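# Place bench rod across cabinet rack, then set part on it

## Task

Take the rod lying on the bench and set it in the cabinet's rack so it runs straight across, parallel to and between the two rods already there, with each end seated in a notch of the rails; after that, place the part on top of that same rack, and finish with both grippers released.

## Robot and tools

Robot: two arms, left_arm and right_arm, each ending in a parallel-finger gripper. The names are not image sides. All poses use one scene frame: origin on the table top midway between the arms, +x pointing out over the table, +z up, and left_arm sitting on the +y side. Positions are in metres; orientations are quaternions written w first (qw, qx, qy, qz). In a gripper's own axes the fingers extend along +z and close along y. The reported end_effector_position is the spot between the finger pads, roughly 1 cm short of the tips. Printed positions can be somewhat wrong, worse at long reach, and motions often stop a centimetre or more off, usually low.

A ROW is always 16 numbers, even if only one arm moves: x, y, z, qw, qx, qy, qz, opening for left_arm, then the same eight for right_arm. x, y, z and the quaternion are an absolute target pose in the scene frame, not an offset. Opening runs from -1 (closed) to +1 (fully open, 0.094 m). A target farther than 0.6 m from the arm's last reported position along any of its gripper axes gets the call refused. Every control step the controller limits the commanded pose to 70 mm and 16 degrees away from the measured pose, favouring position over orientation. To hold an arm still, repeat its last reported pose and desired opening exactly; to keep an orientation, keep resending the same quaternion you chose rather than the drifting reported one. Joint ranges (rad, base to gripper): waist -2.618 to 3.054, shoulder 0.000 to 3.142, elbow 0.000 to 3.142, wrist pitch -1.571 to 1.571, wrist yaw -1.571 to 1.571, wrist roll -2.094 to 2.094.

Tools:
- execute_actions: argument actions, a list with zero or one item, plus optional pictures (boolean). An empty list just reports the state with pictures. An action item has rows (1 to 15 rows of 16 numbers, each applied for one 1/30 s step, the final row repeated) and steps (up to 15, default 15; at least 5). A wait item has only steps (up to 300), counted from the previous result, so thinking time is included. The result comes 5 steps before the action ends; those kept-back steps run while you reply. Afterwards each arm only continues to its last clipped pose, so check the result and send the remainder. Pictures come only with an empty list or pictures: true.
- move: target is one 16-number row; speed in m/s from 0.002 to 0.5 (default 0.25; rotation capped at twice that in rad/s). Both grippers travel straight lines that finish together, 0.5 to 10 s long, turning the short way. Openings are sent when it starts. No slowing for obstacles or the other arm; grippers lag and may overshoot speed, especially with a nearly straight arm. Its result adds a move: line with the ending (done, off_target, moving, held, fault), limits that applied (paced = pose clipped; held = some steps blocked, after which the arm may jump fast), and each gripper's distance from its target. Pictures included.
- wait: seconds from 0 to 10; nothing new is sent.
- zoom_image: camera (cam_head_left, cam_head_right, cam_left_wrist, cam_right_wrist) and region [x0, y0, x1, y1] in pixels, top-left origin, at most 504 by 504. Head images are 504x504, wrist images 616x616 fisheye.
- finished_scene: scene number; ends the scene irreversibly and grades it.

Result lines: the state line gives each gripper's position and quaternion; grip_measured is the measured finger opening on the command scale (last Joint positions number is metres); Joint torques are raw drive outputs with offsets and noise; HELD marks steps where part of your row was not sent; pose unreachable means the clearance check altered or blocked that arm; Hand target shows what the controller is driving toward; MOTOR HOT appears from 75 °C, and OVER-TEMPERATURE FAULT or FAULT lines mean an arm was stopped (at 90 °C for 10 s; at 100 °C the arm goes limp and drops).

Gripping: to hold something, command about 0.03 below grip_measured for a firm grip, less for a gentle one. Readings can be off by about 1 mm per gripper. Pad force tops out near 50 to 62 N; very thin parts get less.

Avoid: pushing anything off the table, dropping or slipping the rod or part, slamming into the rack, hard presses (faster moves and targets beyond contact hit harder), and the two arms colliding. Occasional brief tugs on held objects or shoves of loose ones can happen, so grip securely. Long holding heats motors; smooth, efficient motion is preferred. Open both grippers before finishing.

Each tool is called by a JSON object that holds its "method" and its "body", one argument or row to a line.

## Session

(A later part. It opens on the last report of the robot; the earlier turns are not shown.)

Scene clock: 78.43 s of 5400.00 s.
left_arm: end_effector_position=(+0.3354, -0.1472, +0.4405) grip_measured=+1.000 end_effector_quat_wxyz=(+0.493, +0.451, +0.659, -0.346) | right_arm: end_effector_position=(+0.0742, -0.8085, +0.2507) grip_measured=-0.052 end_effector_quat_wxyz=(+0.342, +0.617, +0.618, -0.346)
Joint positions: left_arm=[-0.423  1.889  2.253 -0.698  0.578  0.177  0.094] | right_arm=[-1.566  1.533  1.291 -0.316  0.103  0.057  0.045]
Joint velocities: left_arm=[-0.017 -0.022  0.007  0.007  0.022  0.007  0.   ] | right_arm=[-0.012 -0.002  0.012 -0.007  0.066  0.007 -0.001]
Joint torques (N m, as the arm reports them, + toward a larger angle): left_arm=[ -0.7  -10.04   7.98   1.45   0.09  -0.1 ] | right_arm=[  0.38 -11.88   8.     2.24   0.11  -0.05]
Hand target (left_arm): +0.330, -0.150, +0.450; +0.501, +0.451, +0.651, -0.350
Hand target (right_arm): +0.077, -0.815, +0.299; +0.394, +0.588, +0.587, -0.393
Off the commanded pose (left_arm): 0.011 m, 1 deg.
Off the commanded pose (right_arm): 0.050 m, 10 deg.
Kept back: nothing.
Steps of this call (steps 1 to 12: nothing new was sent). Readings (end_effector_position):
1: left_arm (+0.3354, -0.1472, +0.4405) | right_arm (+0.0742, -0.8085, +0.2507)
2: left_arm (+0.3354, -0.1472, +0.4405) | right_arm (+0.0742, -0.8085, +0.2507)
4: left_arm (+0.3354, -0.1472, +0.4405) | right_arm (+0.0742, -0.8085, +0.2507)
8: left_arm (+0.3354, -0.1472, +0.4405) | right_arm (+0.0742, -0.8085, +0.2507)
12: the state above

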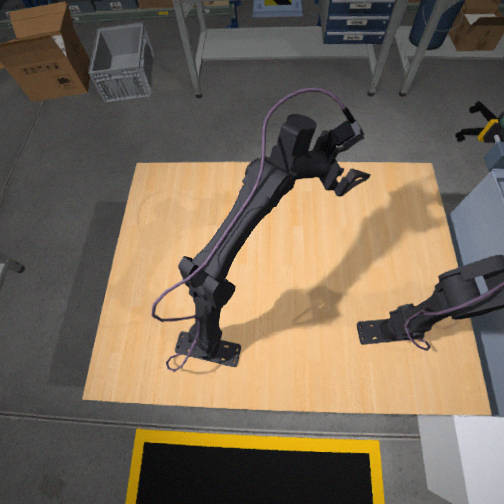

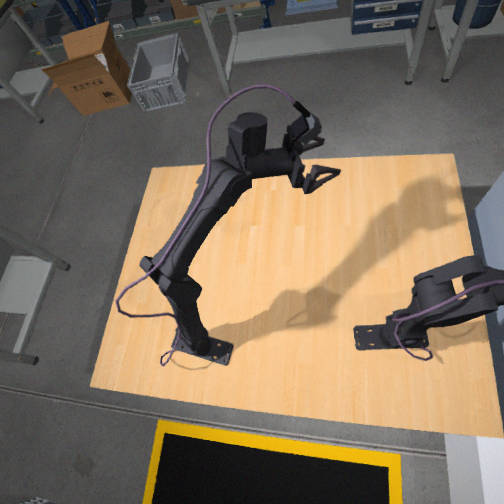

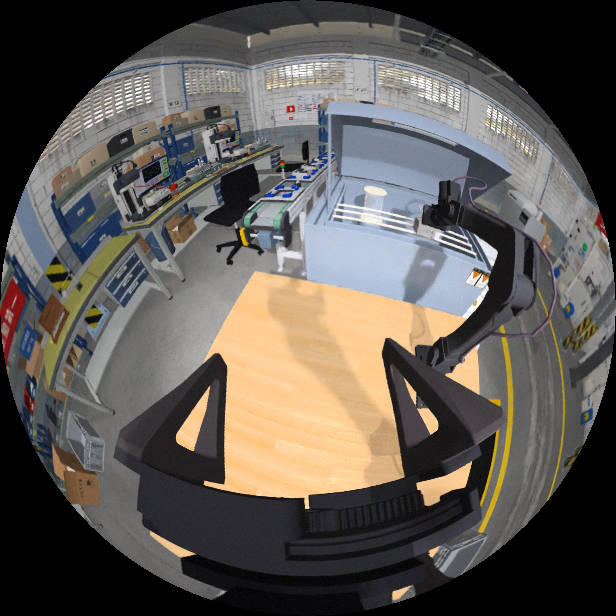

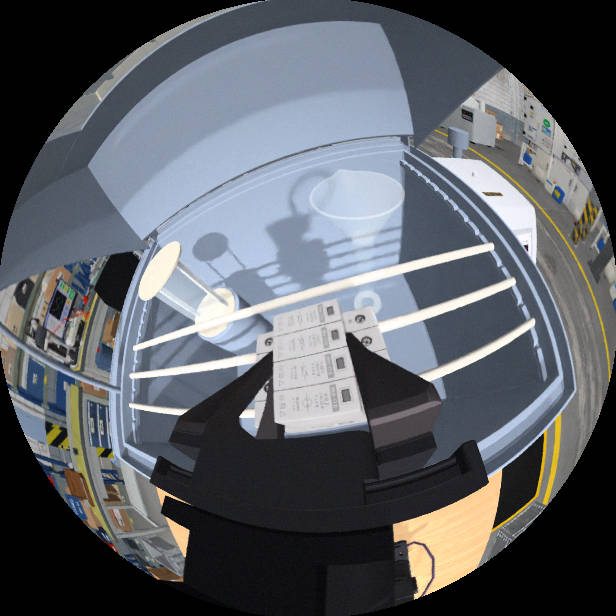

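{"method": "execute_actions", "body": {
  "actions": [
    {"rows":[[0.33,-0.15,0.45,0.5,0.45,0.65,-0.35,1,0.078,-0.82,0.304,0.40,0.583,0.583,-0.40,-0.1],[0.33,-0.15,0.45,0.5,0.45,0.65,-0.35,1,0.078,-0.82,0.309,0.405,0.58,0.58,-0.405,-0.1],[0.33,-0.15,0.45,0.5,0.45,0.65,-0.35,1,0.078,-0.822,0.313,0.41,0.576,0.576,-0.41,-0.1],[0.33,-0.15,0.45,0.5,0.45,0.65,-0.35,1,0.078,-0.825,0.316,0.418,0.57,0.57,-0.418,-0.1]],"steps":15}
  ]
}}

{"method": "execute_actions", "body": {
  "actions": [
    {"rows":[[0.33,-0.15,0.45,0.5,0.45,0.65,-0.35,1,0.078,-0.83,0.316,0.425,0.565,0.565,-0.425,-0.1]],"steps":15}
  ]
}}

{"method": "wait", "body": {
  "seconds": 0.3
}}

{"method": "zoom_image", "body": {
  "camera": "cam_left_wrist",
  "region": [395,195,455,250]
}}

Scene clock: 79.20 s of 5400.00 s.
left_arm: end_effector_position=(+0.3354, -0.1472, +0.4405) grip_measured=+1.000 end_effector_quat_wxyz=(+0.493, +0.451, +0.659, -0.346) | right_arm: end_effector_position=(+0.0742, -0.8079, +0.2517) grip_measured=-0.052 end_effector_quat_wxyz=(+0.349, +0.612, +0.615, -0.353)
Joint positions: left_arm=[-0.423  1.889  2.253 -0.698  0.578  0.177  0.094] | right_arm=[-1.566  1.519  1.26  -0.275  0.103  0.053  0.045]
Joint velocities: left_arm=[ 0.017 -0.002 -0.002 -0.007 -0.007 -0.037  0.   ] | right_arm=[-0.007 -0.022 -0.032 -0.066  0.007  0.081  0.   ]
Joint torques (N m, as the arm reports them, + toward a larger angle): left_arm=[ -0.71 -10.04   7.96   1.46   0.09  -0.09] | right_arm=[  0.54 -12.06   8.67   2.47   0.19  -0.16]
Steps of this call (steps 1 to 13: nothing new was sent; steps 14 to 23: the first 10 steps of this action). Readings (end_effector_position):
14: left_arm (+0.3354, -0.1472, +0.4405) | right_arm (+0.0742, -0.8084, +0.2510)
15: left_arm (+0.3354, -0.1472, +0.4405) | right_arm (+0.0742, -0.8082, +0.2512)
17: left_arm (+0.3354, -0.1472, +0.4405) | right_arm (+0.0742, -0.8082, +0.2514)
21: left_arm (+0.3354, -0.1472, +0.4405) | right_arm (+0.0741, -0.8078, +0.2517)
23: the state above

Scene clock: 79.70 s of 5400.00 s.
left_arm: end_effector_position=(+0.3354, -0.1472, +0.4405) grip_measured=+1.000 end_effector_quat_wxyz=(+0.493, +0.451, +0.659, -0.346) | right_arm: end_effector_position=(+0.0742, -0.8088, +0.2544) grip_measured=-0.052 end_effector_quat_wxyz=(+0.356, +0.609, +0.611, -0.359)
Joint positions: left_arm=[-0.423  1.889  2.253 -0.698  0.578  0.177  0.094] | right_arm=[-1.566  1.513  1.249 -0.249  0.103  0.051  0.045]
Joint velocities: left_arm=[-0.002  0.002 -0.002 -0.007  0.022 -0.037  0.   ] | right_arm=[ 0.007 -0.012 -0.002  0.198  0.007  0.051 -0.   ]
Joint torques (N m, as the arm reports them, + toward a larger angle): left_arm=[ -0.7  -10.02   8.02   1.46   0.11  -0.09] | right_arm=[  0.4  -11.03   8.32   2.56   0.17  -0.12]
Off your previous action's commanded pose (left_arm): 0.011 m, 1 deg at its last step (step 5 of this call).
Off your previous action's commanded pose (right_arm): 0.066 m, 13 deg at its last step (step 5 of this call).
Steps of this call (steps 1 to 5: the last 5 steps of your previous action; steps 6 to 15: the first 10 steps of this action). Readings (end_effector_position):
6: left_arm (+0.3354, -0.1472, +0.4405) | right_arm (+0.0742, -0.8082, +0.2523)
7: left_arm (+0.3354, -0.1472, +0.4405) | right_arm (+0.0742, -0.8082, +0.2526)
9: left_arm (+0.3354, -0.1472, +0.4405) | right_arm (+0.0741, -0.8082, +0.2528)
13: left_arm (+0.3354, -0.1472, +0.4405) | right_arm (+0.0741, -0.8083, +0.2535)
15: the state above

Scene clock: 80.17 s of 5400.00 s.
left_arm: end_effector_position=(+0.3354, -0.1472, +0.4405) grip_measured=+1.000 end_effector_quat_wxyz=(+0.493, +0.451, +0.659, -0.346) | right_arm: end_effector_position=(+0.0746, -0.8147, +0.2651) grip_measured=-0.052 end_effector_quat_wxyz=(+0.372, +0.600, +0.601, -0.374)
Joint positions: left_arm=[-0.423  1.889  2.253 -0.698  0.578  0.177  0.094] | right_arm=[-1.566  1.513  1.247 -0.197  0.105  0.049  0.045]
Joint velocities: left_arm=[-0.002  0.007  0.007  0.022  0.007  0.022  0.   ] | right_arm=[ 0.002 -0.002 -0.002  0.022 -0.037  0.051 -0.001]
Joint torques (N m, as the arm reports them, + toward a larger angle): left_arm=[-0.73 -9.97  7.97  1.46  0.1  -0.1 ] | right_arm=[  0.65 -10.53   8.81   2.32   0.17  -0.13]
Hand target (left_arm): +0.330, -0.150, +0.450; +0.501, +0.451, +0.651, -0.350
Hand target (right_arm): +0.077, -0.822, +0.317; +0.423, +0.568, +0.566, -0.423
Off the commanded pose (left_arm): 0.011 m, 1 deg.
Off the commanded pose (right_arm): 0.053 m, 10 deg.
Kept back: nothing.
Steps of this call (steps 1 to 5: the last 5 steps of your previous action; steps 6 to 14: nothing new was sent). Readings (end_effector_position):
1: left_arm (+0.3354, -0.1472, +0.4405) | right_arm (+0.0742, -0.8097, +0.2560)
2: left_arm (+0.3354, -0.1472, +0.4405) | right_arm (+0.0743, -0.8104, +0.2569)
4: left_arm (+0.3354, -0.1472, +0.4405) | right_arm (+0.0744, -0.8119, +0.2597)
8: left_arm (+0.3354, -0.1472, +0.4405) | right_arm (+0.0746, -0.8140, +0.2637)
14: the state above

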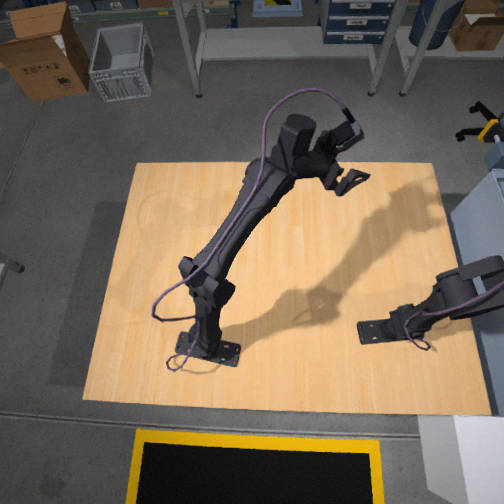

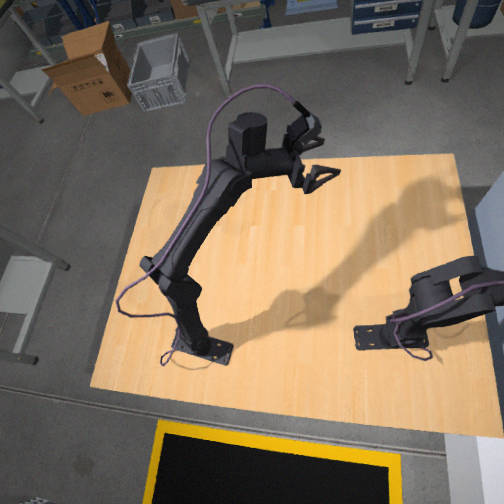

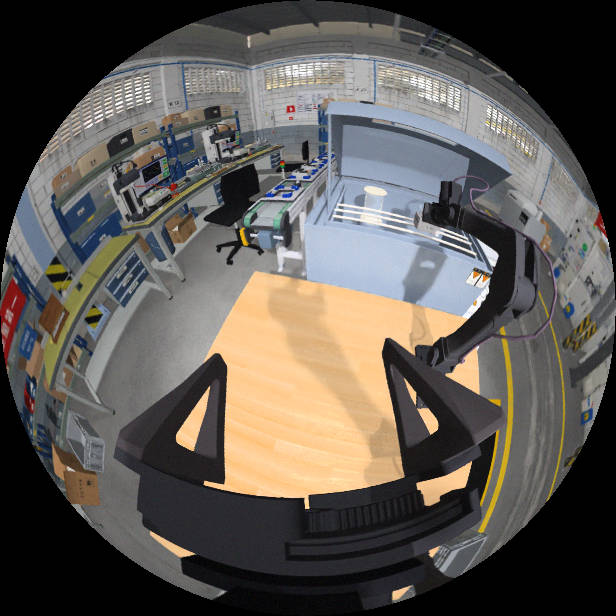

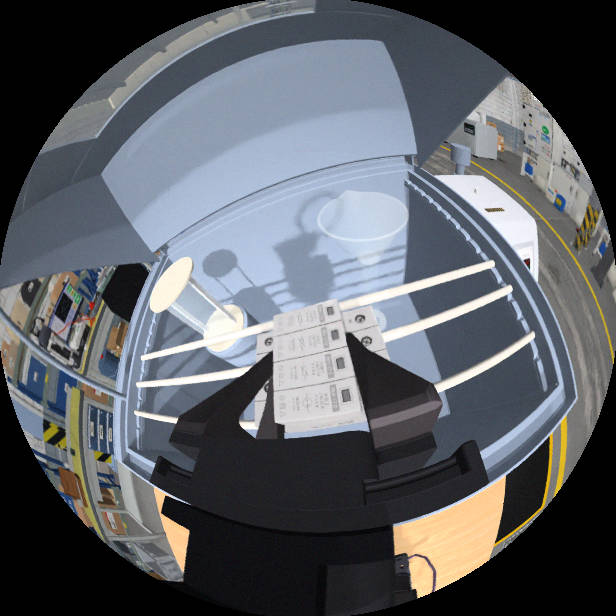

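Region (395, 195, 455, 250) of cam_left_wrist's 616x616 image, scaled by 8.400, with more detail than that image has; it fills the top 462 rows of this view, and the rest is white.

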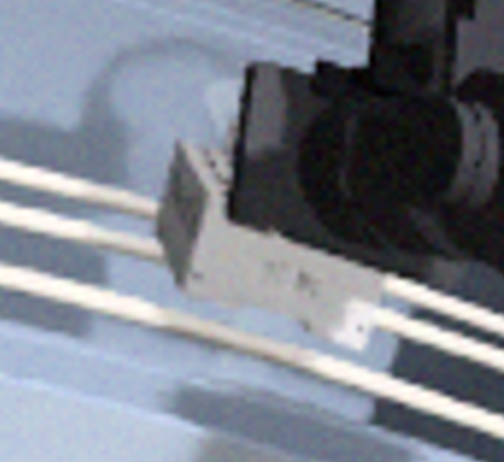

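{"method": "execute_actions", "body": {
  "actions": [
    {"rows":[[0.33,-0.15,0.45,0.5,0.45,0.65,-0.35,1,0.078,-0.822,0.32,0.44,0.553,0.553,-0.44,-0.1],[0.33,-0.15,0.45,0.5,0.45,0.65,-0.35,1,0.078,-0.822,0.322,0.45,0.545,0.545,-0.45,-0.1]],"steps":15}
  ]
}}

{"method": "execute_actions", "body": {
  "actions": [
    {"rows":[[0.33,-0.15,0.45,0.5,0.45,0.65,-0.35,1,0.078,-0.82,0.322,0.465,0.533,0.533,-0.465,-0.1]],"steps":15}
  ]
}}

{"method": "wait", "body": {
  "seconds": 0.3
}}

{"method": "zoom_image", "body": {
  "camera": "cam_left_wrist",
  "region": [395,195,455,250]
}}

Scene clock: 80.77 s of 5400.00 s.
left_arm: end_effector_position=(+0.3354, -0.1472, +0.4405) grip_measured=+1.000 end_effector_quat_wxyz=(+0.493, +0.451, +0.659, -0.346) | right_arm: end_effector_position=(+0.0746, -0.8116, +0.2586) grip_measured=-0.052 end_effector_quat_wxyz=(+0.388, +0.589, +0.591, -0.392)
Joint positions: left_arm=[-0.423  1.889  2.253 -0.698  0.578  0.177  0.094] | right_arm=[-1.562  1.484  1.143 -0.064  0.113  0.042  0.045]
Joint velocities: left_arm=[-0.012  0.012  0.007 -0.037  0.007  0.066  0.   ] | right_arm=[ 0.002 -0.002 -0.046  0.154  0.007 -0.066  0.   ]
Joint torques (N m, as the arm reports them, + toward a larger angle): left_arm=[ -0.68 -10.02   7.95   1.47   0.1   -0.08] | right_arm=[  0.67 -11.91   8.9    2.4    0.17  -0.1 ]
Steps of this call (steps 1 to 8: nothing new was sent; steps 9 to 18: the first 10 steps of this action). Readings (end_effector_position):
9: left_arm (+0.3354, -0.1472, +0.4405) | right_arm (+0.0746, -0.8147, +0.2647)
10: left_arm (+0.3354, -0.1472, +0.4405) | right_arm (+0.0745, -0.8142, +0.2642)
12: left_arm (+0.3354, -0.1472, +0.4405) | right_arm (+0.0746, -0.8113, +0.2589)
16: left_arm (+0.3354, -0.1472, +0.4405) | right_arm (+0.0747, -0.8112, +0.2584)
18: the state above

Scene clock: 81.27 s of 5400.00 s.
left_arm: end_effector_position=(+0.3354, -0.1472, +0.4405) grip_measured=+1.000 end_effector_quat_wxyz=(+0.493, +0.451, +0.659, -0.346) | right_arm: end_effector_position=(+0.0742, -0.8119, +0.2572) grip_measured=-0.052 end_effector_quat_wxyz=(+0.404, +0.578, +0.580, -0.408)
Joint positions: left_arm=[-0.423  1.889  2.253 -0.698  0.578  0.177  0.094] | right_arm=[-1.562  1.472  1.075  0.047  0.115  0.034  0.045]
Joint velocities: left_arm=[-0.007  0.012 -0.007 -0.022 -0.037 -0.037  0.   ] | right_arm=[ 0.027 -0.002 -0.037  0.051 -0.095 -0.022 -0.   ]
Joint torques (N m, as the arm reports them, + toward a larger angle): left_arm=[ -0.69 -10.03   7.96   1.47   0.1   -0.1 ] | right_arm=[  0.75 -11.57   8.72   2.47   0.09  -0.12]
Off your previous action's commanded pose (left_arm): 0.011 m, 1 deg at its last step (step 5 of this call).
Off your previous action's commanded pose (right_arm): 0.064 m, 12 deg at its last step (step 5 of this call).
Steps of this call (steps 1 to 5: the last 5 steps of your previous action; steps 6 to 15: the first 10 steps of this action). Readings (end_effector_position):
6: left_arm (+0.3354, -0.1472, +0.4405) | right_arm (+0.0747, -0.8124, +0.2591)
7: left_arm (+0.3354, -0.1472, +0.4405) | right_arm (+0.0746, -0.8121, +0.2591)
9: left_arm (+0.3354, -0.1472, +0.4405) | right_arm (+0.0742, -0.8111, +0.2571)
13: left_arm (+0.3354, -0.1472, +0.4405) | right_arm (+0.0743, -0.8118, +0.2571)
15: the state above

Scene clock: 81.73 s of 5400.00 s.
left_arm: end_effector_position=(+0.3354, -0.1472, +0.4405) grip_measured=+1.000 end_effector_quat_wxyz=(+0.493, +0.451, +0.659, -0.346) | right_arm: end_effector_position=(+0.0742, -0.8126, +0.2587) grip_measured=-0.052 end_effector_quat_wxyz=(+0.406, +0.576, +0.579, -0.411)
Joint positions: left_arm=[-0.423  1.889  2.253 -0.698  0.578  0.177  0.094] | right_arm=[-1.562  1.472  1.073  0.058  0.116  0.033  0.045]
Joint velocities: left_arm=[-0.007 -0.012 -0.012  0.022 -0.007 -0.007  0.   ] | right_arm=[-0.022 -0.007 -0.002  0.051 -0.037  0.007  0.001]
Joint torques (N m, as the arm reports them, + toward a larger angle): left_arm=[ -0.67 -10.01   7.96   1.46   0.09  -0.09] | right_arm=[  0.94 -11.69   8.57   2.54   0.11  -0.1 ]
Hand target (left_arm): +0.330, -0.150, +0.450; +0.501, +0.451, +0.651, -0.350
Hand target (right_arm): +0.077, -0.813, +0.321; +0.463, +0.536, +0.533, -0.463
Off the commanded pose (left_arm): 0.011 m, 1 deg.
Off the commanded pose (right_arm): 0.064 m, 12 deg.
Kept back: nothing.
Steps of this call (steps 1 to 5: the last 5 steps of your previous action; steps 6 to 14: nothing new was sent). Readings (end_effector_position):
1: left_arm (+0.3354, -0.1472, +0.4405) | right_arm (+0.0742, -0.8120, +0.2572)
2: left_arm (+0.3354, -0.1472, +0.4405) | right_arm (+0.0741, -0.8120, +0.2572)
4: left_arm (+0.3354, -0.1472, +0.4405) | right_arm (+0.0742, -0.8121, +0.2575)
8: left_arm (+0.3354, -0.1472, +0.4405) | right_arm (+0.0742, -0.8124, +0.2583)
14: the state above

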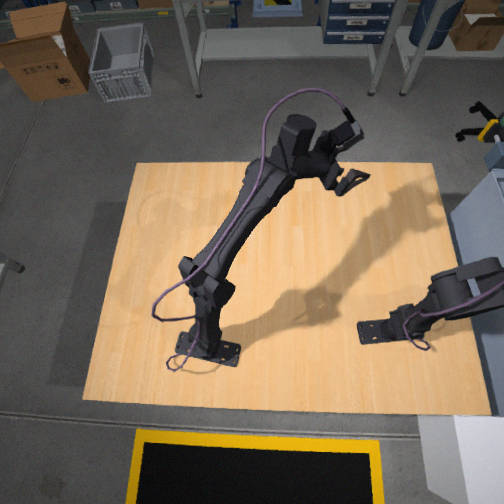

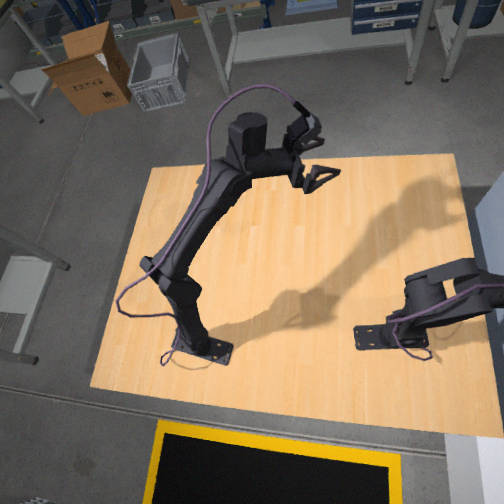

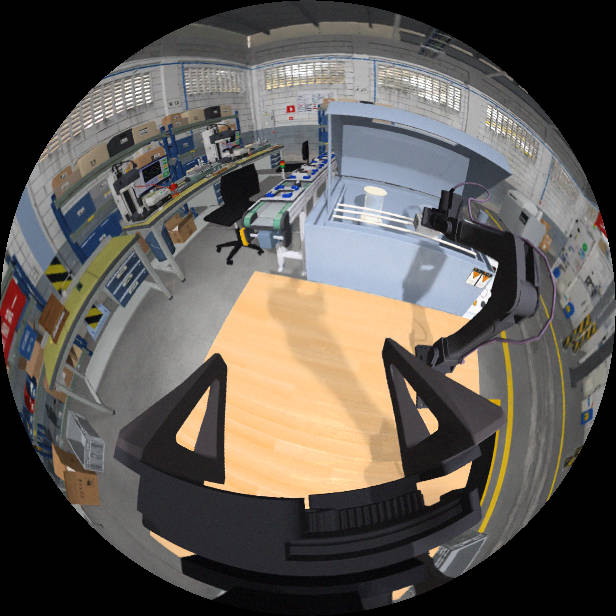

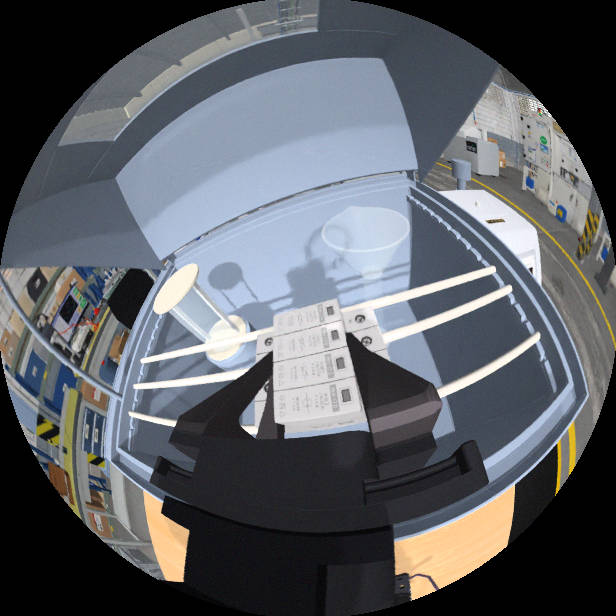

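Region (395, 195, 455, 250) of cam_left_wrist's 616x616 image, scaled by 8.400, with more detail than that image has; it fills the top 462 rows of this view, and the rest is white.

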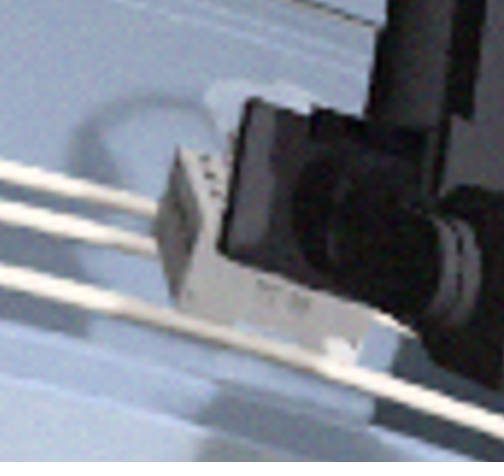

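{"method": "zoom_image", "body": {
  "camera": "cam_right_wrist",
  "region": [420,220,580,380]
}}

{"method": "zoom_image", "body": {
  "camera": "cam_left_wrist",
  "region": [320,170,500,280]
}}

{"method": "zoom_image", "body": {
  "camera": "cam_right_wrist",
  "region": [100,310,240,450]
}}

Region (420, 220, 580, 380) of cam_right_wrist's 616x616 image, scaled by 3.150, with more detail than that image has.

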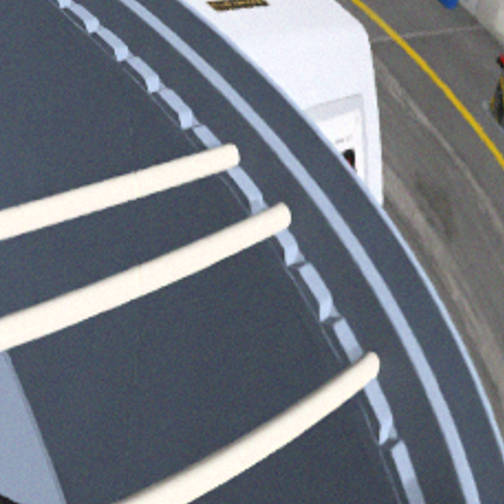

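Region (320, 170, 500, 280) of cam_left_wrist's 616x616 image, scaled by 2.800, with more detail than that image has.

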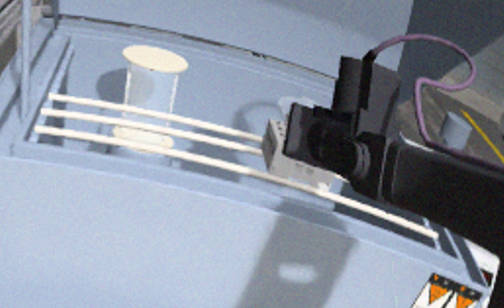

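Region (100, 310, 240, 450) of cam_right_wrist's 616x616 image, scaled by 3.600, with more detail than that image has.

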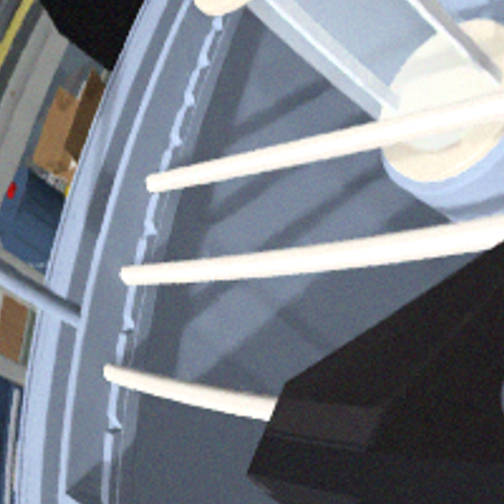

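{"method": "execute_actions", "body": {
  "actions": [
    {"rows":[[0.33,-0.15,0.45,0.5,0.45,0.65,-0.35,1,0.078,-0.818,0.318,0.463,0.535,0.535,-0.463,-0.1],[0.33,-0.15,0.45,0.5,0.45,0.65,-0.35,1,0.078,-0.816,0.316,0.463,0.535,0.535,-0.463,-0.1],[0.33,-0.15,0.45,0.5,0.45,0.65,-0.35,1,0.078,-0.814,0.315,0.463,0.535,0.535,-0.463,-0.1],[0.33,-0.15,0.45,0.5,0.45,0.65,-0.35,1,0.078,-0.812,0.314,0.463,0.535,0.535,-0.463,-0.1],[0.33,-0.15,0.45,0.5,0.45,0.65,-0.35,1,0.078,-0.810,0.313,0.463,0.535,0.535,-0.463,-0.1],[0.33,-0.15,0.45,0.5,0.45,0.65,-0.35,1,0.078,-0.808,0.313,0.463,0.535,0.535,-0.463,-0.1]],"steps":15}
  ]
}}

{"method": "wait", "body": {
  "seconds": 0.3
}}

{"method": "zoom_image", "body": {
  "camera": "cam_left_wrist",
  "region": [395,195,455,250]
}}

{"method": "zoom_image", "body": {
  "camera": "cam_right_wrist",
  "region": [420,220,580,380]
}}

Scene clock: 83.10 s of 5400.00 s.
left_arm: end_effector_position=(+0.3354, -0.1472, +0.4405) grip_measured=+1.000 end_effector_quat_wxyz=(+0.493, +0.451, +0.659, -0.346) | right_arm: end_effector_position=(+0.0753, -0.8049, +0.2557) grip_measured=-0.052 end_effector_quat_wxyz=(+0.410, +0.572, +0.577, -0.415)
Joint positions: left_arm=[-0.423  1.889  2.253 -0.698  0.578  0.177  0.094] | right_arm=[-1.556  1.443  1.023  0.092  0.121  0.031  0.045]
Joint velocities: left_arm=[ 0.007 -0.002 -0.002  0.007  0.022 -0.066  0.   ] | right_arm=[ 0.022 -0.051 -0.046 -0.037 -0.007 -0.007 -0.001]
Joint torques (N m, as the arm reports them, + toward a larger angle): left_arm=[ -0.68 -10.02   7.96   1.46   0.1   -0.09] | right_arm=[  0.62 -11.4    8.47   2.4    0.13  -0.07]
Steps of this call (steps 1 to 31: nothing new was sent; steps 32 to 41: the first 10 steps of this action). Readings (end_effector_position):
32: left_arm (+0.3354, -0.1472, +0.4405) | right_arm (+0.0742, -0.8126, +0.2586)
33: left_arm (+0.3354, -0.1472, +0.4405) | right_arm (+0.0742, -0.8125, +0.2579)
35: left_arm (+0.3354, -0.1472, +0.4405) | right_arm (+0.0743, -0.8115, +0.2560)
39: left_arm (+0.3354, -0.1472, +0.4405) | right_arm (+0.0748, -0.8063, +0.2558)
41: the state above

Scene clock: 83.57 s of 5400.00 s.
left_arm: end_effector_position=(+0.3354, -0.1472, +0.4405) grip_measured=+1.000 end_effector_quat_wxyz=(+0.493, +0.451, +0.659, -0.346) | right_arm: end_effector_position=(+0.0754, -0.8045, +0.2557) grip_measured=-0.052 end_effector_quat_wxyz=(+0.410, +0.572, +0.577, -0.415)
Joint positions: left_arm=[-0.423  1.889  2.253 -0.698  0.578  0.177  0.094] | right_arm=[-1.556  1.441  1.02   0.094  0.121  0.031  0.045]
Joint velocities: left_arm=[-0.002  0.002  0.002  0.007  0.066  0.066  0.   ] | right_arm=[-0.007 -0.012 -0.007  0.007 -0.022 -0.022  0.001]
Joint torques (N m, as the arm reports them, + toward a larger angle): left_arm=[-0.72 -9.99  7.96  1.46  0.1  -0.08] | right_arm=[  0.68 -11.64   8.36   2.31   0.17  -0.14]
Hand target (left_arm): +0.330, -0.150, +0.450; +0.501, +0.451, +0.651, -0.350
Hand target (right_arm): +0.077, -0.803, +0.312; +0.462, +0.536, +0.535, -0.461
Off the commanded pose (left_arm): 0.011 m, 1 deg.
Off the commanded pose (right_arm): 0.057 m, 10 deg.
Kept back: nothing.
Steps of this call (steps 1 to 5: the last 5 steps of your previous action; steps 6 to 14: nothing new was sent). Readings (end_effector_position):
1: left_arm (+0.3354, -0.1472, +0.4405) | right_arm (+0.0754, -0.8046, +0.2558)
2: left_arm (+0.3354, -0.1472, +0.4405) | right_arm (+0.0754, -0.8045, +0.2557)
4: left_arm (+0.3354, -0.1472, +0.4405) | right_arm (+0.0754, -0.8045, +0.2557)
8: left_arm (+0.3354, -0.1472, +0.4405) | right_arm (+0.0754, -0.8045, +0.2557)
14: the state above

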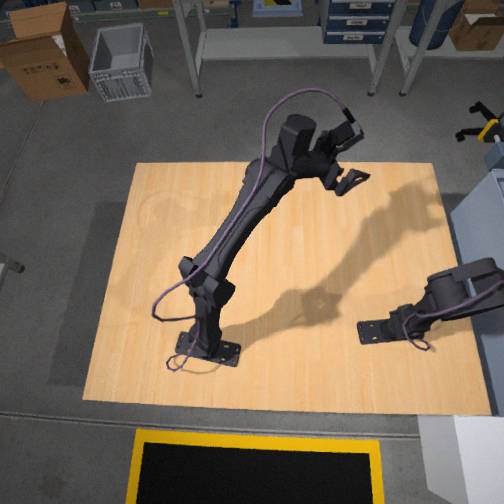

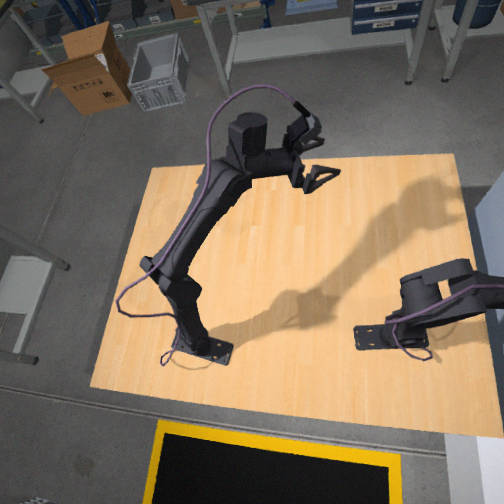

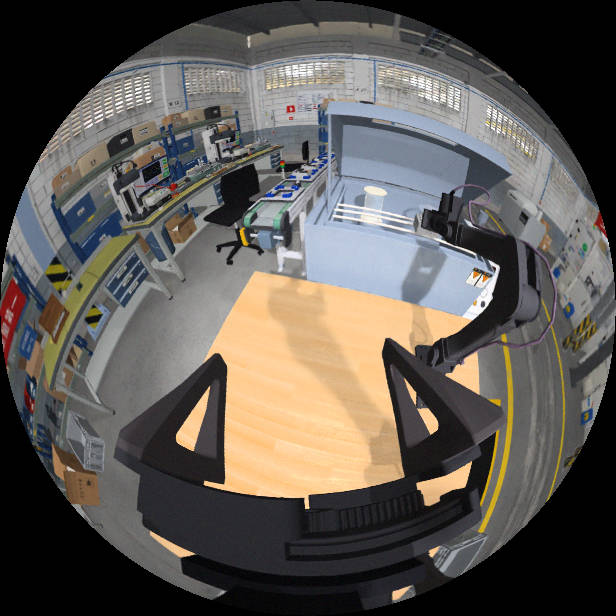

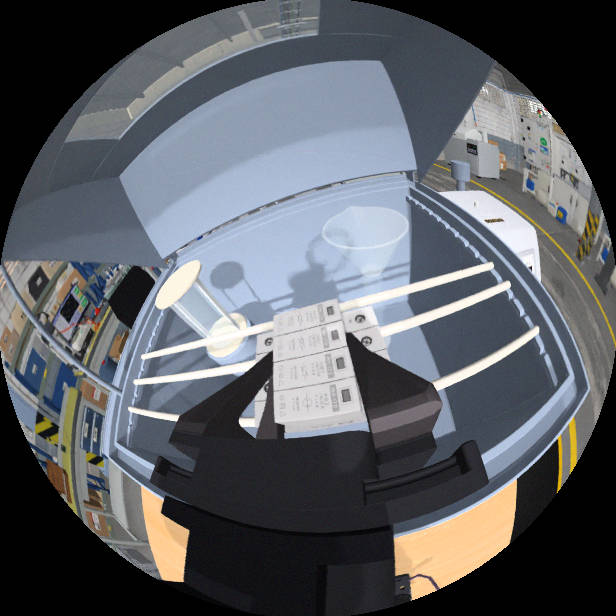

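Region (395, 195, 455, 250) of cam_left_wrist's 616x616 image, scaled by 8.400, with more detail than that image has; it fills the top 462 rows of this view, and the rest is white.

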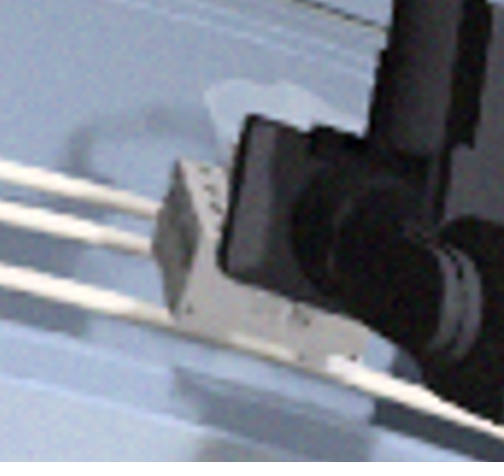

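Region (420, 220, 580, 380) of cam_right_wrist's 616x616 image, scaled by 3.150, with more detail than that image has.

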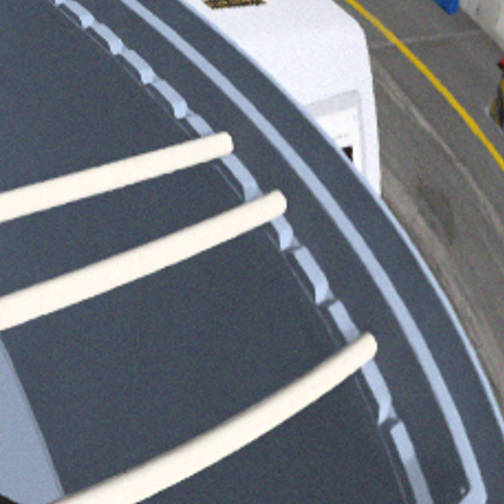

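{"method": "execute_actions", "body": {
  "actions": [
    {"rows":[[0.33,-0.15,0.45,0.5,0.45,0.65,-0.35,1,0.078,-0.806,0.32,0.463,0.535,0.535,-0.463,-0.1],[0.33,-0.15,0.45,0.5,0.45,0.65,-0.35,1,0.078,-0.806,0.335,0.463,0.535,0.535,-0.463,-0.1]],"steps":15}
  ]
}}

{"method": "execute_actions", "body": {
  "actions": [
    {"rows":[[0.33,-0.15,0.45,0.5,0.45,0.65,-0.35,1,0.078,-0.806,0.34,0.463,0.535,0.535,-0.463,-0.1]],"steps":12}
  ]
}}

Scene clock: 84.10 s of 5400.00 s.
left_arm: end_effector_position=(+0.3354, -0.1472, +0.4405) grip_measured=+1.000 end_effector_quat_wxyz=(+0.493, +0.451, +0.659, -0.346) | right_arm: end_effector_position=(+0.0747, -0.8000, +0.2657) grip_measured=-0.052 end_effector_quat_wxyz=(+0.409, +0.573, +0.578, -0.414)
Joint positions: left_arm=[-0.423  1.889  2.253 -0.698  0.578  0.177  0.094] | right_arm=[-1.556  1.418  1.045  0.041  0.121  0.031  0.045]
Joint velocities: left_arm=[-0.007 -0.017 -0.007  0.051 -0.022 -0.022  0.   ] | right_arm=[ 0.002 -0.012  0.007 -0.066 -0.022  0.007 -0.   ]
Joint torques (N m, as the arm reports them, + toward a larger angle): left_arm=[-0.7  -9.99  7.94  1.46  0.11 -0.1 ] | right_arm=[  0.68 -11.42  11.34   2.2    0.13  -0.12]
Steps of this call (steps 1 to 6: nothing new was sent; steps 7 to 16: the first 10 steps of this action). Readings (end_effector_position):
7: left_arm (+0.3354, -0.1472, +0.4405) | right_arm (+0.0754, -0.8044, +0.2561)
8: left_arm (+0.3354, -0.1472, +0.4405) | right_arm (+0.0753, -0.8039, +0.2565)
10: left_arm (+0.3354, -0.1472, +0.4405) | right_arm (+0.0751, -0.8022, +0.2577)
14: left_arm (+0.3354, -0.1472, +0.4405) | right_arm (+0.0748, -0.8002, +0.2639)
16: the state above

Scene clock: 84.50 s of 5400.00 s.
left_arm: end_effector_position=(+0.3354, -0.1472, +0.4405) grip_measured=+1.000 end_effector_quat_wxyz=(+0.493, +0.451, +0.659, -0.346) | right_arm: end_effector_position=(+0.0746, -0.7994, +0.2664) grip_measured=-0.052 end_effector_quat_wxyz=(+0.404, +0.575, +0.581, -0.411)
Joint positions: left_arm=[-0.423  1.889  2.253 -0.698  0.578  0.177  0.094] | right_arm=[-1.556  1.418  1.061  0.013  0.121  0.031  0.045]
Joint velocities: left_arm=[-0.007 -0.002 -0.002 -0.022  0.066 -0.022  0.   ] | right_arm=[ 0.017 -0.017  0.037  0.007 -0.022  0.037  0.001]
Joint torques (N m, as the arm reports them, + toward a larger angle): left_arm=[ -0.67 -10.04   7.95   1.47   0.1   -0.09] | right_arm=[  0.69 -11.8   11.14   2.16   0.14  -0.06]
Off your previous action's commanded pose (left_arm): 0.011 m, 1 deg at its last step (step 5 of this call).
Off your previous action's commanded pose (right_arm): 0.071 m, 11 deg at its last step (step 5 of this call).
Steps of this call (steps 1 to 5: the last 5 steps of your previous action; steps 6 to 12: the first 7 steps of this action). Readings (end_effector_position):
6: left_arm (+0.3354, -0.1472, +0.4405) | right_arm (+0.0746, -0.7994, +0.2645)
7: left_arm (+0.3354, -0.1472, +0.4405) | right_arm (+0.0746, -0.7991, +0.2641)
9: left_arm (+0.3354, -0.1472, +0.4405) | right_arm (+0.0746, -0.7991, +0.2649)
12: the state above

{"method": "execute_actions", "body": {
  "actions": [
    {"rows":[[0.33,-0.15,0.45,0.5,0.45,0.65,-0.35,1,0.078,-0.812,0.345,0.47,0.528,0.528,-0.47,-0.1],[0.33,-0.15,0.45,0.5,0.45,0.65,-0.35,1,0.078,-0.812,0.345,0.47,0.528,0.528,-0.47,-0.1],[0.33,-0.15,0.45,0.5,0.45,0.65,-0.35,1,0.078,-0.816,0.345,0.47,0.528,0.528,-0.47,-0.1],[0.33,-0.15,0.45,0.5,0.45,0.65,-0.35,1,0.078,-0.82,0.345,0.47,0.528,0.528,-0.47,-0.1]],"steps":15}
  ]
}}

Scene clock: 85.00 s of 5400.00 s.
left_arm: end_effector_position=(+0.3354, -0.1472, +0.4405) grip_measured=+1.000 end_effector_quat_wxyz=(+0.493, +0.451, +0.659, -0.346) | right_arm: end_effector_position=(+0.0751, -0.8027, +0.2817) grip_measured=-0.052 end_effector_quat_wxyz=(+0.414, +0.569, +0.574, -0.419)
Joint positions: left_arm=[-0.423  1.889  2.253 -0.698  0.578  0.177  0.094] | right_arm=[-1.556  1.418  1.091  0.014  0.121  0.029  0.045]
Joint velocities: left_arm=[-0.007 -0.002  0.007 -0.007 -0.022 -0.037  0.   ] | right_arm=[-0.002 -0.012  0.09  -0.007  0.007 -0.051  0.   ]
Joint torques (N m, as the arm reports them, + toward a larger angle): left_arm=[ -0.7  -10.01   7.97   1.46   0.1   -0.09] | right_arm=[ 0.54 -8.03 11.03  2.4   0.11 -0.1 ]
Off your previous action's commanded pose (left_arm): 0.011 m, 1 deg at its last step (step 5 of this call).
Off your previous action's commanded pose (right_arm): 0.074 m, 11 deg at its last step (step 5 of this call).
Steps of this call (steps 1 to 5: the last 5 steps of your previous action; steps 6 to 15: the first 10 steps of this action). Readings (end_effector_position):
6: left_arm (+0.3354, -0.1472, +0.4405) | right_arm (+0.0746, -0.7993, +0.2666)
7: left_arm (+0.3354, -0.1472, +0.4405) | right_arm (+0.0746, -0.7993, +0.2666)
9: left_arm (+0.3354, -0.1472, +0.4405) | right_arm (+0.0747, -0.7998, +0.2686)
13: left_arm (+0.3354, -0.1472, +0.4405) | right_arm (+0.0749, -0.8018, +0.2777)
15: the state above

{"method": "execute_actions", "body": {
  "actions": [
    {"rows":[[0.33,-0.15,0.45,0.5,0.45,0.65,-0.35,1,0.078,-0.826,0.342,0.463,0.535,0.535,-0.463,-0.1],[0.33,-0.15,0.45,0.5,0.45,0.65,-0.35,1,0.078,-0.832,0.342,0.463,0.535,0.535,-0.463,-0.1],[0.33,-0.15,0.45,0.5,0.45,0.65,-0.35,1,0.078,-0.838,0.342,0.463,0.535,0.535,-0.463,-0.1],[0.33,-0.15,0.45,0.5,0.45,0.65,-0.35,1,0.078,-0.844,0.342,0.463,0.535,0.535,-0.463,-0.1]],"steps":15}
  ]
}}

{"method": "execute_actions", "body": {
  "actions": [
    {"rows":[[0.33,-0.15,0.45,0.5,0.45,0.65,-0.35,1,0.078,-0.848,0.34,0.463,0.535,0.535,-0.463,-0.1]],"steps":15}
  ]
}}

Scene clock: 85.60 s of 5400.00 s.
left_arm: end_effector_position=(+0.3354, -0.1472, +0.4405) grip_measured=+1.000 end_effector_quat_wxyz=(+0.493, +0.451, +0.659, -0.346) | right_arm: end_effector_position=(+0.0785, -0.8301, +0.2768) grip_measured=-0.052 end_effector_quat_wxyz=(+0.407, +0.572, +0.579, -0.414)
Joint positions: left_arm=[-0.423  1.889  2.253 -0.698  0.578  0.177  0.094] | right_arm=[-1.556  1.531  1.193  0.004  0.121  0.029  0.045]
Joint velocities: left_arm=[-0.007 -0.002 -0.002 -0.007  0.066 -0.007  0.   ] | right_arm=[ 0.002  0.061  0.007 -0.037  0.037  0.007 -0.   ]
Joint torques (N m, as the arm reports them, + toward a larger angle): left_arm=[ -0.73 -10.03   7.94   1.46   0.11  -0.1 ] | right_arm=[ -0.48 -10.65  11.59   2.23  -0.02  -0.14]
Off your previous action's commanded pose (left_arm): 0.011 m, 1 deg at its last step (step 5 of this call).
Off your previous action's commanded pose (right_arm): 0.063 m, 11 deg at its last step (step 5 of this call).
Steps of this call (steps 1 to 5: the last 5 steps of your previous action; steps 6 to 8: nothing new was sent; steps 9 to 18: the first 10 steps of this action). Readings (end_effector_position):
9: left_arm (+0.3354, -0.1472, +0.4405) | right_arm (+0.0754, -0.8052, +0.2819)
10: left_arm (+0.3354, -0.1472, +0.4405) | right_arm (+0.0757, -0.8075, +0.2811)
12: left_arm (+0.3354, -0.1472, +0.4405) | right_arm (+0.0767, -0.8159, +0.2818)
16: left_arm (+0.3354, -0.1472, +0.4405) | right_arm (+0.0784, -0.8288, +0.2793)
18: the state above

Scene clock: 86.10 s of 5400.00 s.
left_arm: end_effector_position=(+0.3354, -0.1472, +0.4405) grip_measured=+1.000 end_effector_quat_wxyz=(+0.493, +0.451, +0.659, -0.346) | right_arm: end_effector_position=(+0.0788, -0.8321, +0.2745) grip_measured=-0.052 end_effector_quat_wxyz=(+0.406, +0.573, +0.580, -0.413)
Joint positions: left_arm=[-0.423  1.889  2.253 -0.698  0.578  0.177  0.094] | right_arm=[-1.556  1.54   1.198  0.003  0.121  0.028  0.045]
Joint velocities: left_arm=[-0.007 -0.007 -0.012 -0.007 -0.022  0.081  0.   ] | right_arm=[-0.002 -0.022 -0.002 -0.022 -0.022 -0.081 -0.   ]
Joint torques (N m, as the arm reports them, + toward a larger angle): left_arm=[ -0.69 -10.06   7.95   1.47   0.11  -0.09] | right_arm=[ -0.6  -10.27  11.75   2.36   0.    -0.12]
Off your previous action's commanded pose (left_arm): 0.011 m, 1 deg at its last step (step 5 of this call).
Off your previous action's commanded pose (right_arm): 0.068 m, 11 deg at its last step (step 5 of this call).
Steps of this call (steps 1 to 5: the last 5 steps of your previous action; steps 6 to 15: the first 10 steps of this action). Readings (end_effector_position):
6: left_arm (+0.3354, -0.1472, +0.4405) | right_arm (+0.0786, -0.8304, +0.2756)
7: left_arm (+0.3354, -0.1472, +0.4405) | right_arm (+0.0786, -0.8305, +0.2752)
9: left_arm (+0.3354, -0.1472, +0.4405) | right_arm (+0.0786, -0.8310, +0.2750)
13: left_arm (+0.3354, -0.1472, +0.4405) | right_arm (+0.0788, -0.8320, +0.2745)
15: the state above

Lower.

{"method": "execute_actions", "body": {
  "actions": [
    {"rows":[[0.33,-0.15,0.45,0.5,0.45,0.65,-0.35,1,0.078,-0.845,0.336,0.463,0.535,0.535,-0.463,-0.1],[0.33,-0.15,0.45,0.5,0.45,0.65,-0.35,1,0.078,-0.845,0.332,0.463,0.535,0.535,-0.463,-0.1],[0.33,-0.15,0.45,0.5,0.45,0.65,-0.35,1,0.078,-0.845,0.328,0.463,0.535,0.535,-0.463,-0.1],[0.33,-0.15,0.45,0.5,0.45,0.65,-0.35,1,0.078,-0.845,0.324,0.463,0.535,0.535,-0.463,-0.1],[0.33,-0.15,0.45,0.5,0.45,0.65,-0.35,1,0.078,-0.845,0.32,0.463,0.535,0.535,-0.463,-0.1],[0.33,-0.15,0.45,0.5,0.45,0.65,-0.35,1,0.078,-0.845,0.317,0.463,0.535,0.535,-0.463,-0.1],[0.33,-0.15,0.45,0.5,0.45,0.65,-0.35,1,0.078,-0.845,0.314,0.463,0.535,0.535,-0.463,-0.1],[0.33,-0.15,0.45,0.5,0.45,0.65,-0.35,1,0.078,-0.845,0.311,0.463,0.535,0.535,-0.463,-0.1]],"steps":15}
  ]
}}

{"method": "execute_actions", "body": {
  "actions": [
    {"rows":[[0.33,-0.15,0.45,0.5,0.45,0.65,-0.35,1,0.078,-0.843,0.308,0.463,0.535,0.535,-0.463,-0.1],[0.33,-0.15,0.45,0.5,0.45,0.65,-0.35,1,0.078,-0.843,0.305,0.463,0.535,0.535,-0.463,-0.1],[0.33,-0.15,0.45,0.5,0.45,0.65,-0.35,1,0.078,-0.843,0.302,0.463,0.535,0.535,-0.463,-0.1]],"steps":15}
  ]
}}

Scene clock: 87.00 s of 5400.00 s.
left_arm: end_effector_position=(+0.3354, -0.1472, +0.4405) grip_measured=+1.000 end_effector_quat_wxyz=(+0.493, +0.451, +0.659, -0.346) | right_arm: end_effector_position=(+0.0788, -0.8321, +0.2639) grip_measured=-0.052 end_effector_quat_wxyz=(+0.409, +0.571, +0.577, -0.416)
Joint positions: left_arm=[-0.423  1.889  2.253 -0.698  0.578  0.177  0.094] | right_arm=[-1.556  1.543  1.148  0.068  0.121  0.028  0.045]
Joint velocities: left_arm=[ 0.017  0.002  0.007 -0.037 -0.007 -0.066  0.   ] | right_arm=[-0.002  0.085 -0.183  0.154 -0.022  0.037 -0.001]
Joint torques (N m, as the arm reports them, + toward a larger angle): left_arm=[-0.69 -9.99  7.96  1.48  0.1  -0.08] | right_arm=[-0.59 -9.9   8.6   2.47  0.01 -0.09]
Off your previous action's commanded pose (left_arm): 0.011 m, 1 deg at its last step (step 5 of this call).
Off your previous action's commanded pose (right_arm): 0.067 m, 11 deg at its last step (step 5 of this call).
Steps of this call (steps 1 to 5: the last 5 steps of your previous action; steps 6 to 17: nothing new was sent; steps 18 to 27: the first 10 steps of this action). Readings (end_effector_position):
18: left_arm (+0.3354, -0.1472, +0.4405) | right_arm (+0.0788, -0.8322, +0.2749)
19: left_arm (+0.3354, -0.1472, +0.4405) | right_arm (+0.0788, -0.8322, +0.2751)
21: left_arm (+0.3354, -0.1472, +0.4405) | right_arm (+0.0788, -0.8325, +0.2752)
25: left_arm (+0.3354, -0.1472, +0.4405) | right_arm (+0.0788, -0.8325, +0.2700)
27: the state above

Scene clock: 87.50 s of 5400.00 s.
left_arm: end_effector_position=(+0.3354, -0.1472, +0.4405) grip_measured=+1.000 end_effector_quat_wxyz=(+0.493, +0.451, +0.659, -0.346) | right_arm: end_effector_position=(+0.0789, -0.8335, +0.2569) grip_measured=-0.052 end_effector_quat_wxyz=(+0.417, +0.567, +0.572, -0.422)
Joint positions: left_arm=[-0.423  1.889  2.253 -0.698  0.578  0.177  0.094] | right_arm=[-1.556  1.55   1.104  0.143  0.122  0.028  0.045]
Joint velocities: left_arm=[ 0.002  0.012  0.002  0.022 -0.037  0.022  0.   ] | right_arm=[-0.027  0.002 -0.027  0.051  0.007 -0.007 -0.   ]
Joint torques (N m, as the arm reports them, + toward a larger angle): left_arm=[ -0.74 -10.01   7.95   1.46   0.11  -0.1 ] | right_arm=[-0.37 -9.89  8.23  2.42 -0.02 -0.07]
Off your previous action's commanded pose (left_arm): 0.011 m, 1 deg at its last step (step 5 of this call).
Off your previous action's commanded pose (right_arm): 0.055 m, 11 deg at its last step (step 5 of this call).
Steps of this call (steps 1 to 5: the last 5 steps of your previous action; steps 6 to 15: the first 10 steps of this action). Readings (end_effector_position):
6: left_arm (+0.3354, -0.1472, +0.4405) | right_arm (+0.0788, -0.8329, +0.2576)
7: left_arm (+0.3354, -0.1472, +0.4405) | right_arm (+0.0788, -0.8328, +0.2570)
9: left_arm (+0.3354, -0.1472, +0.4405) | right_arm (+0.0788, -0.8332, +0.2568)
13: left_arm (+0.3354, -0.1472, +0.4405) | right_arm (+0.0789, -0.8335, +0.2570)
15: the state above


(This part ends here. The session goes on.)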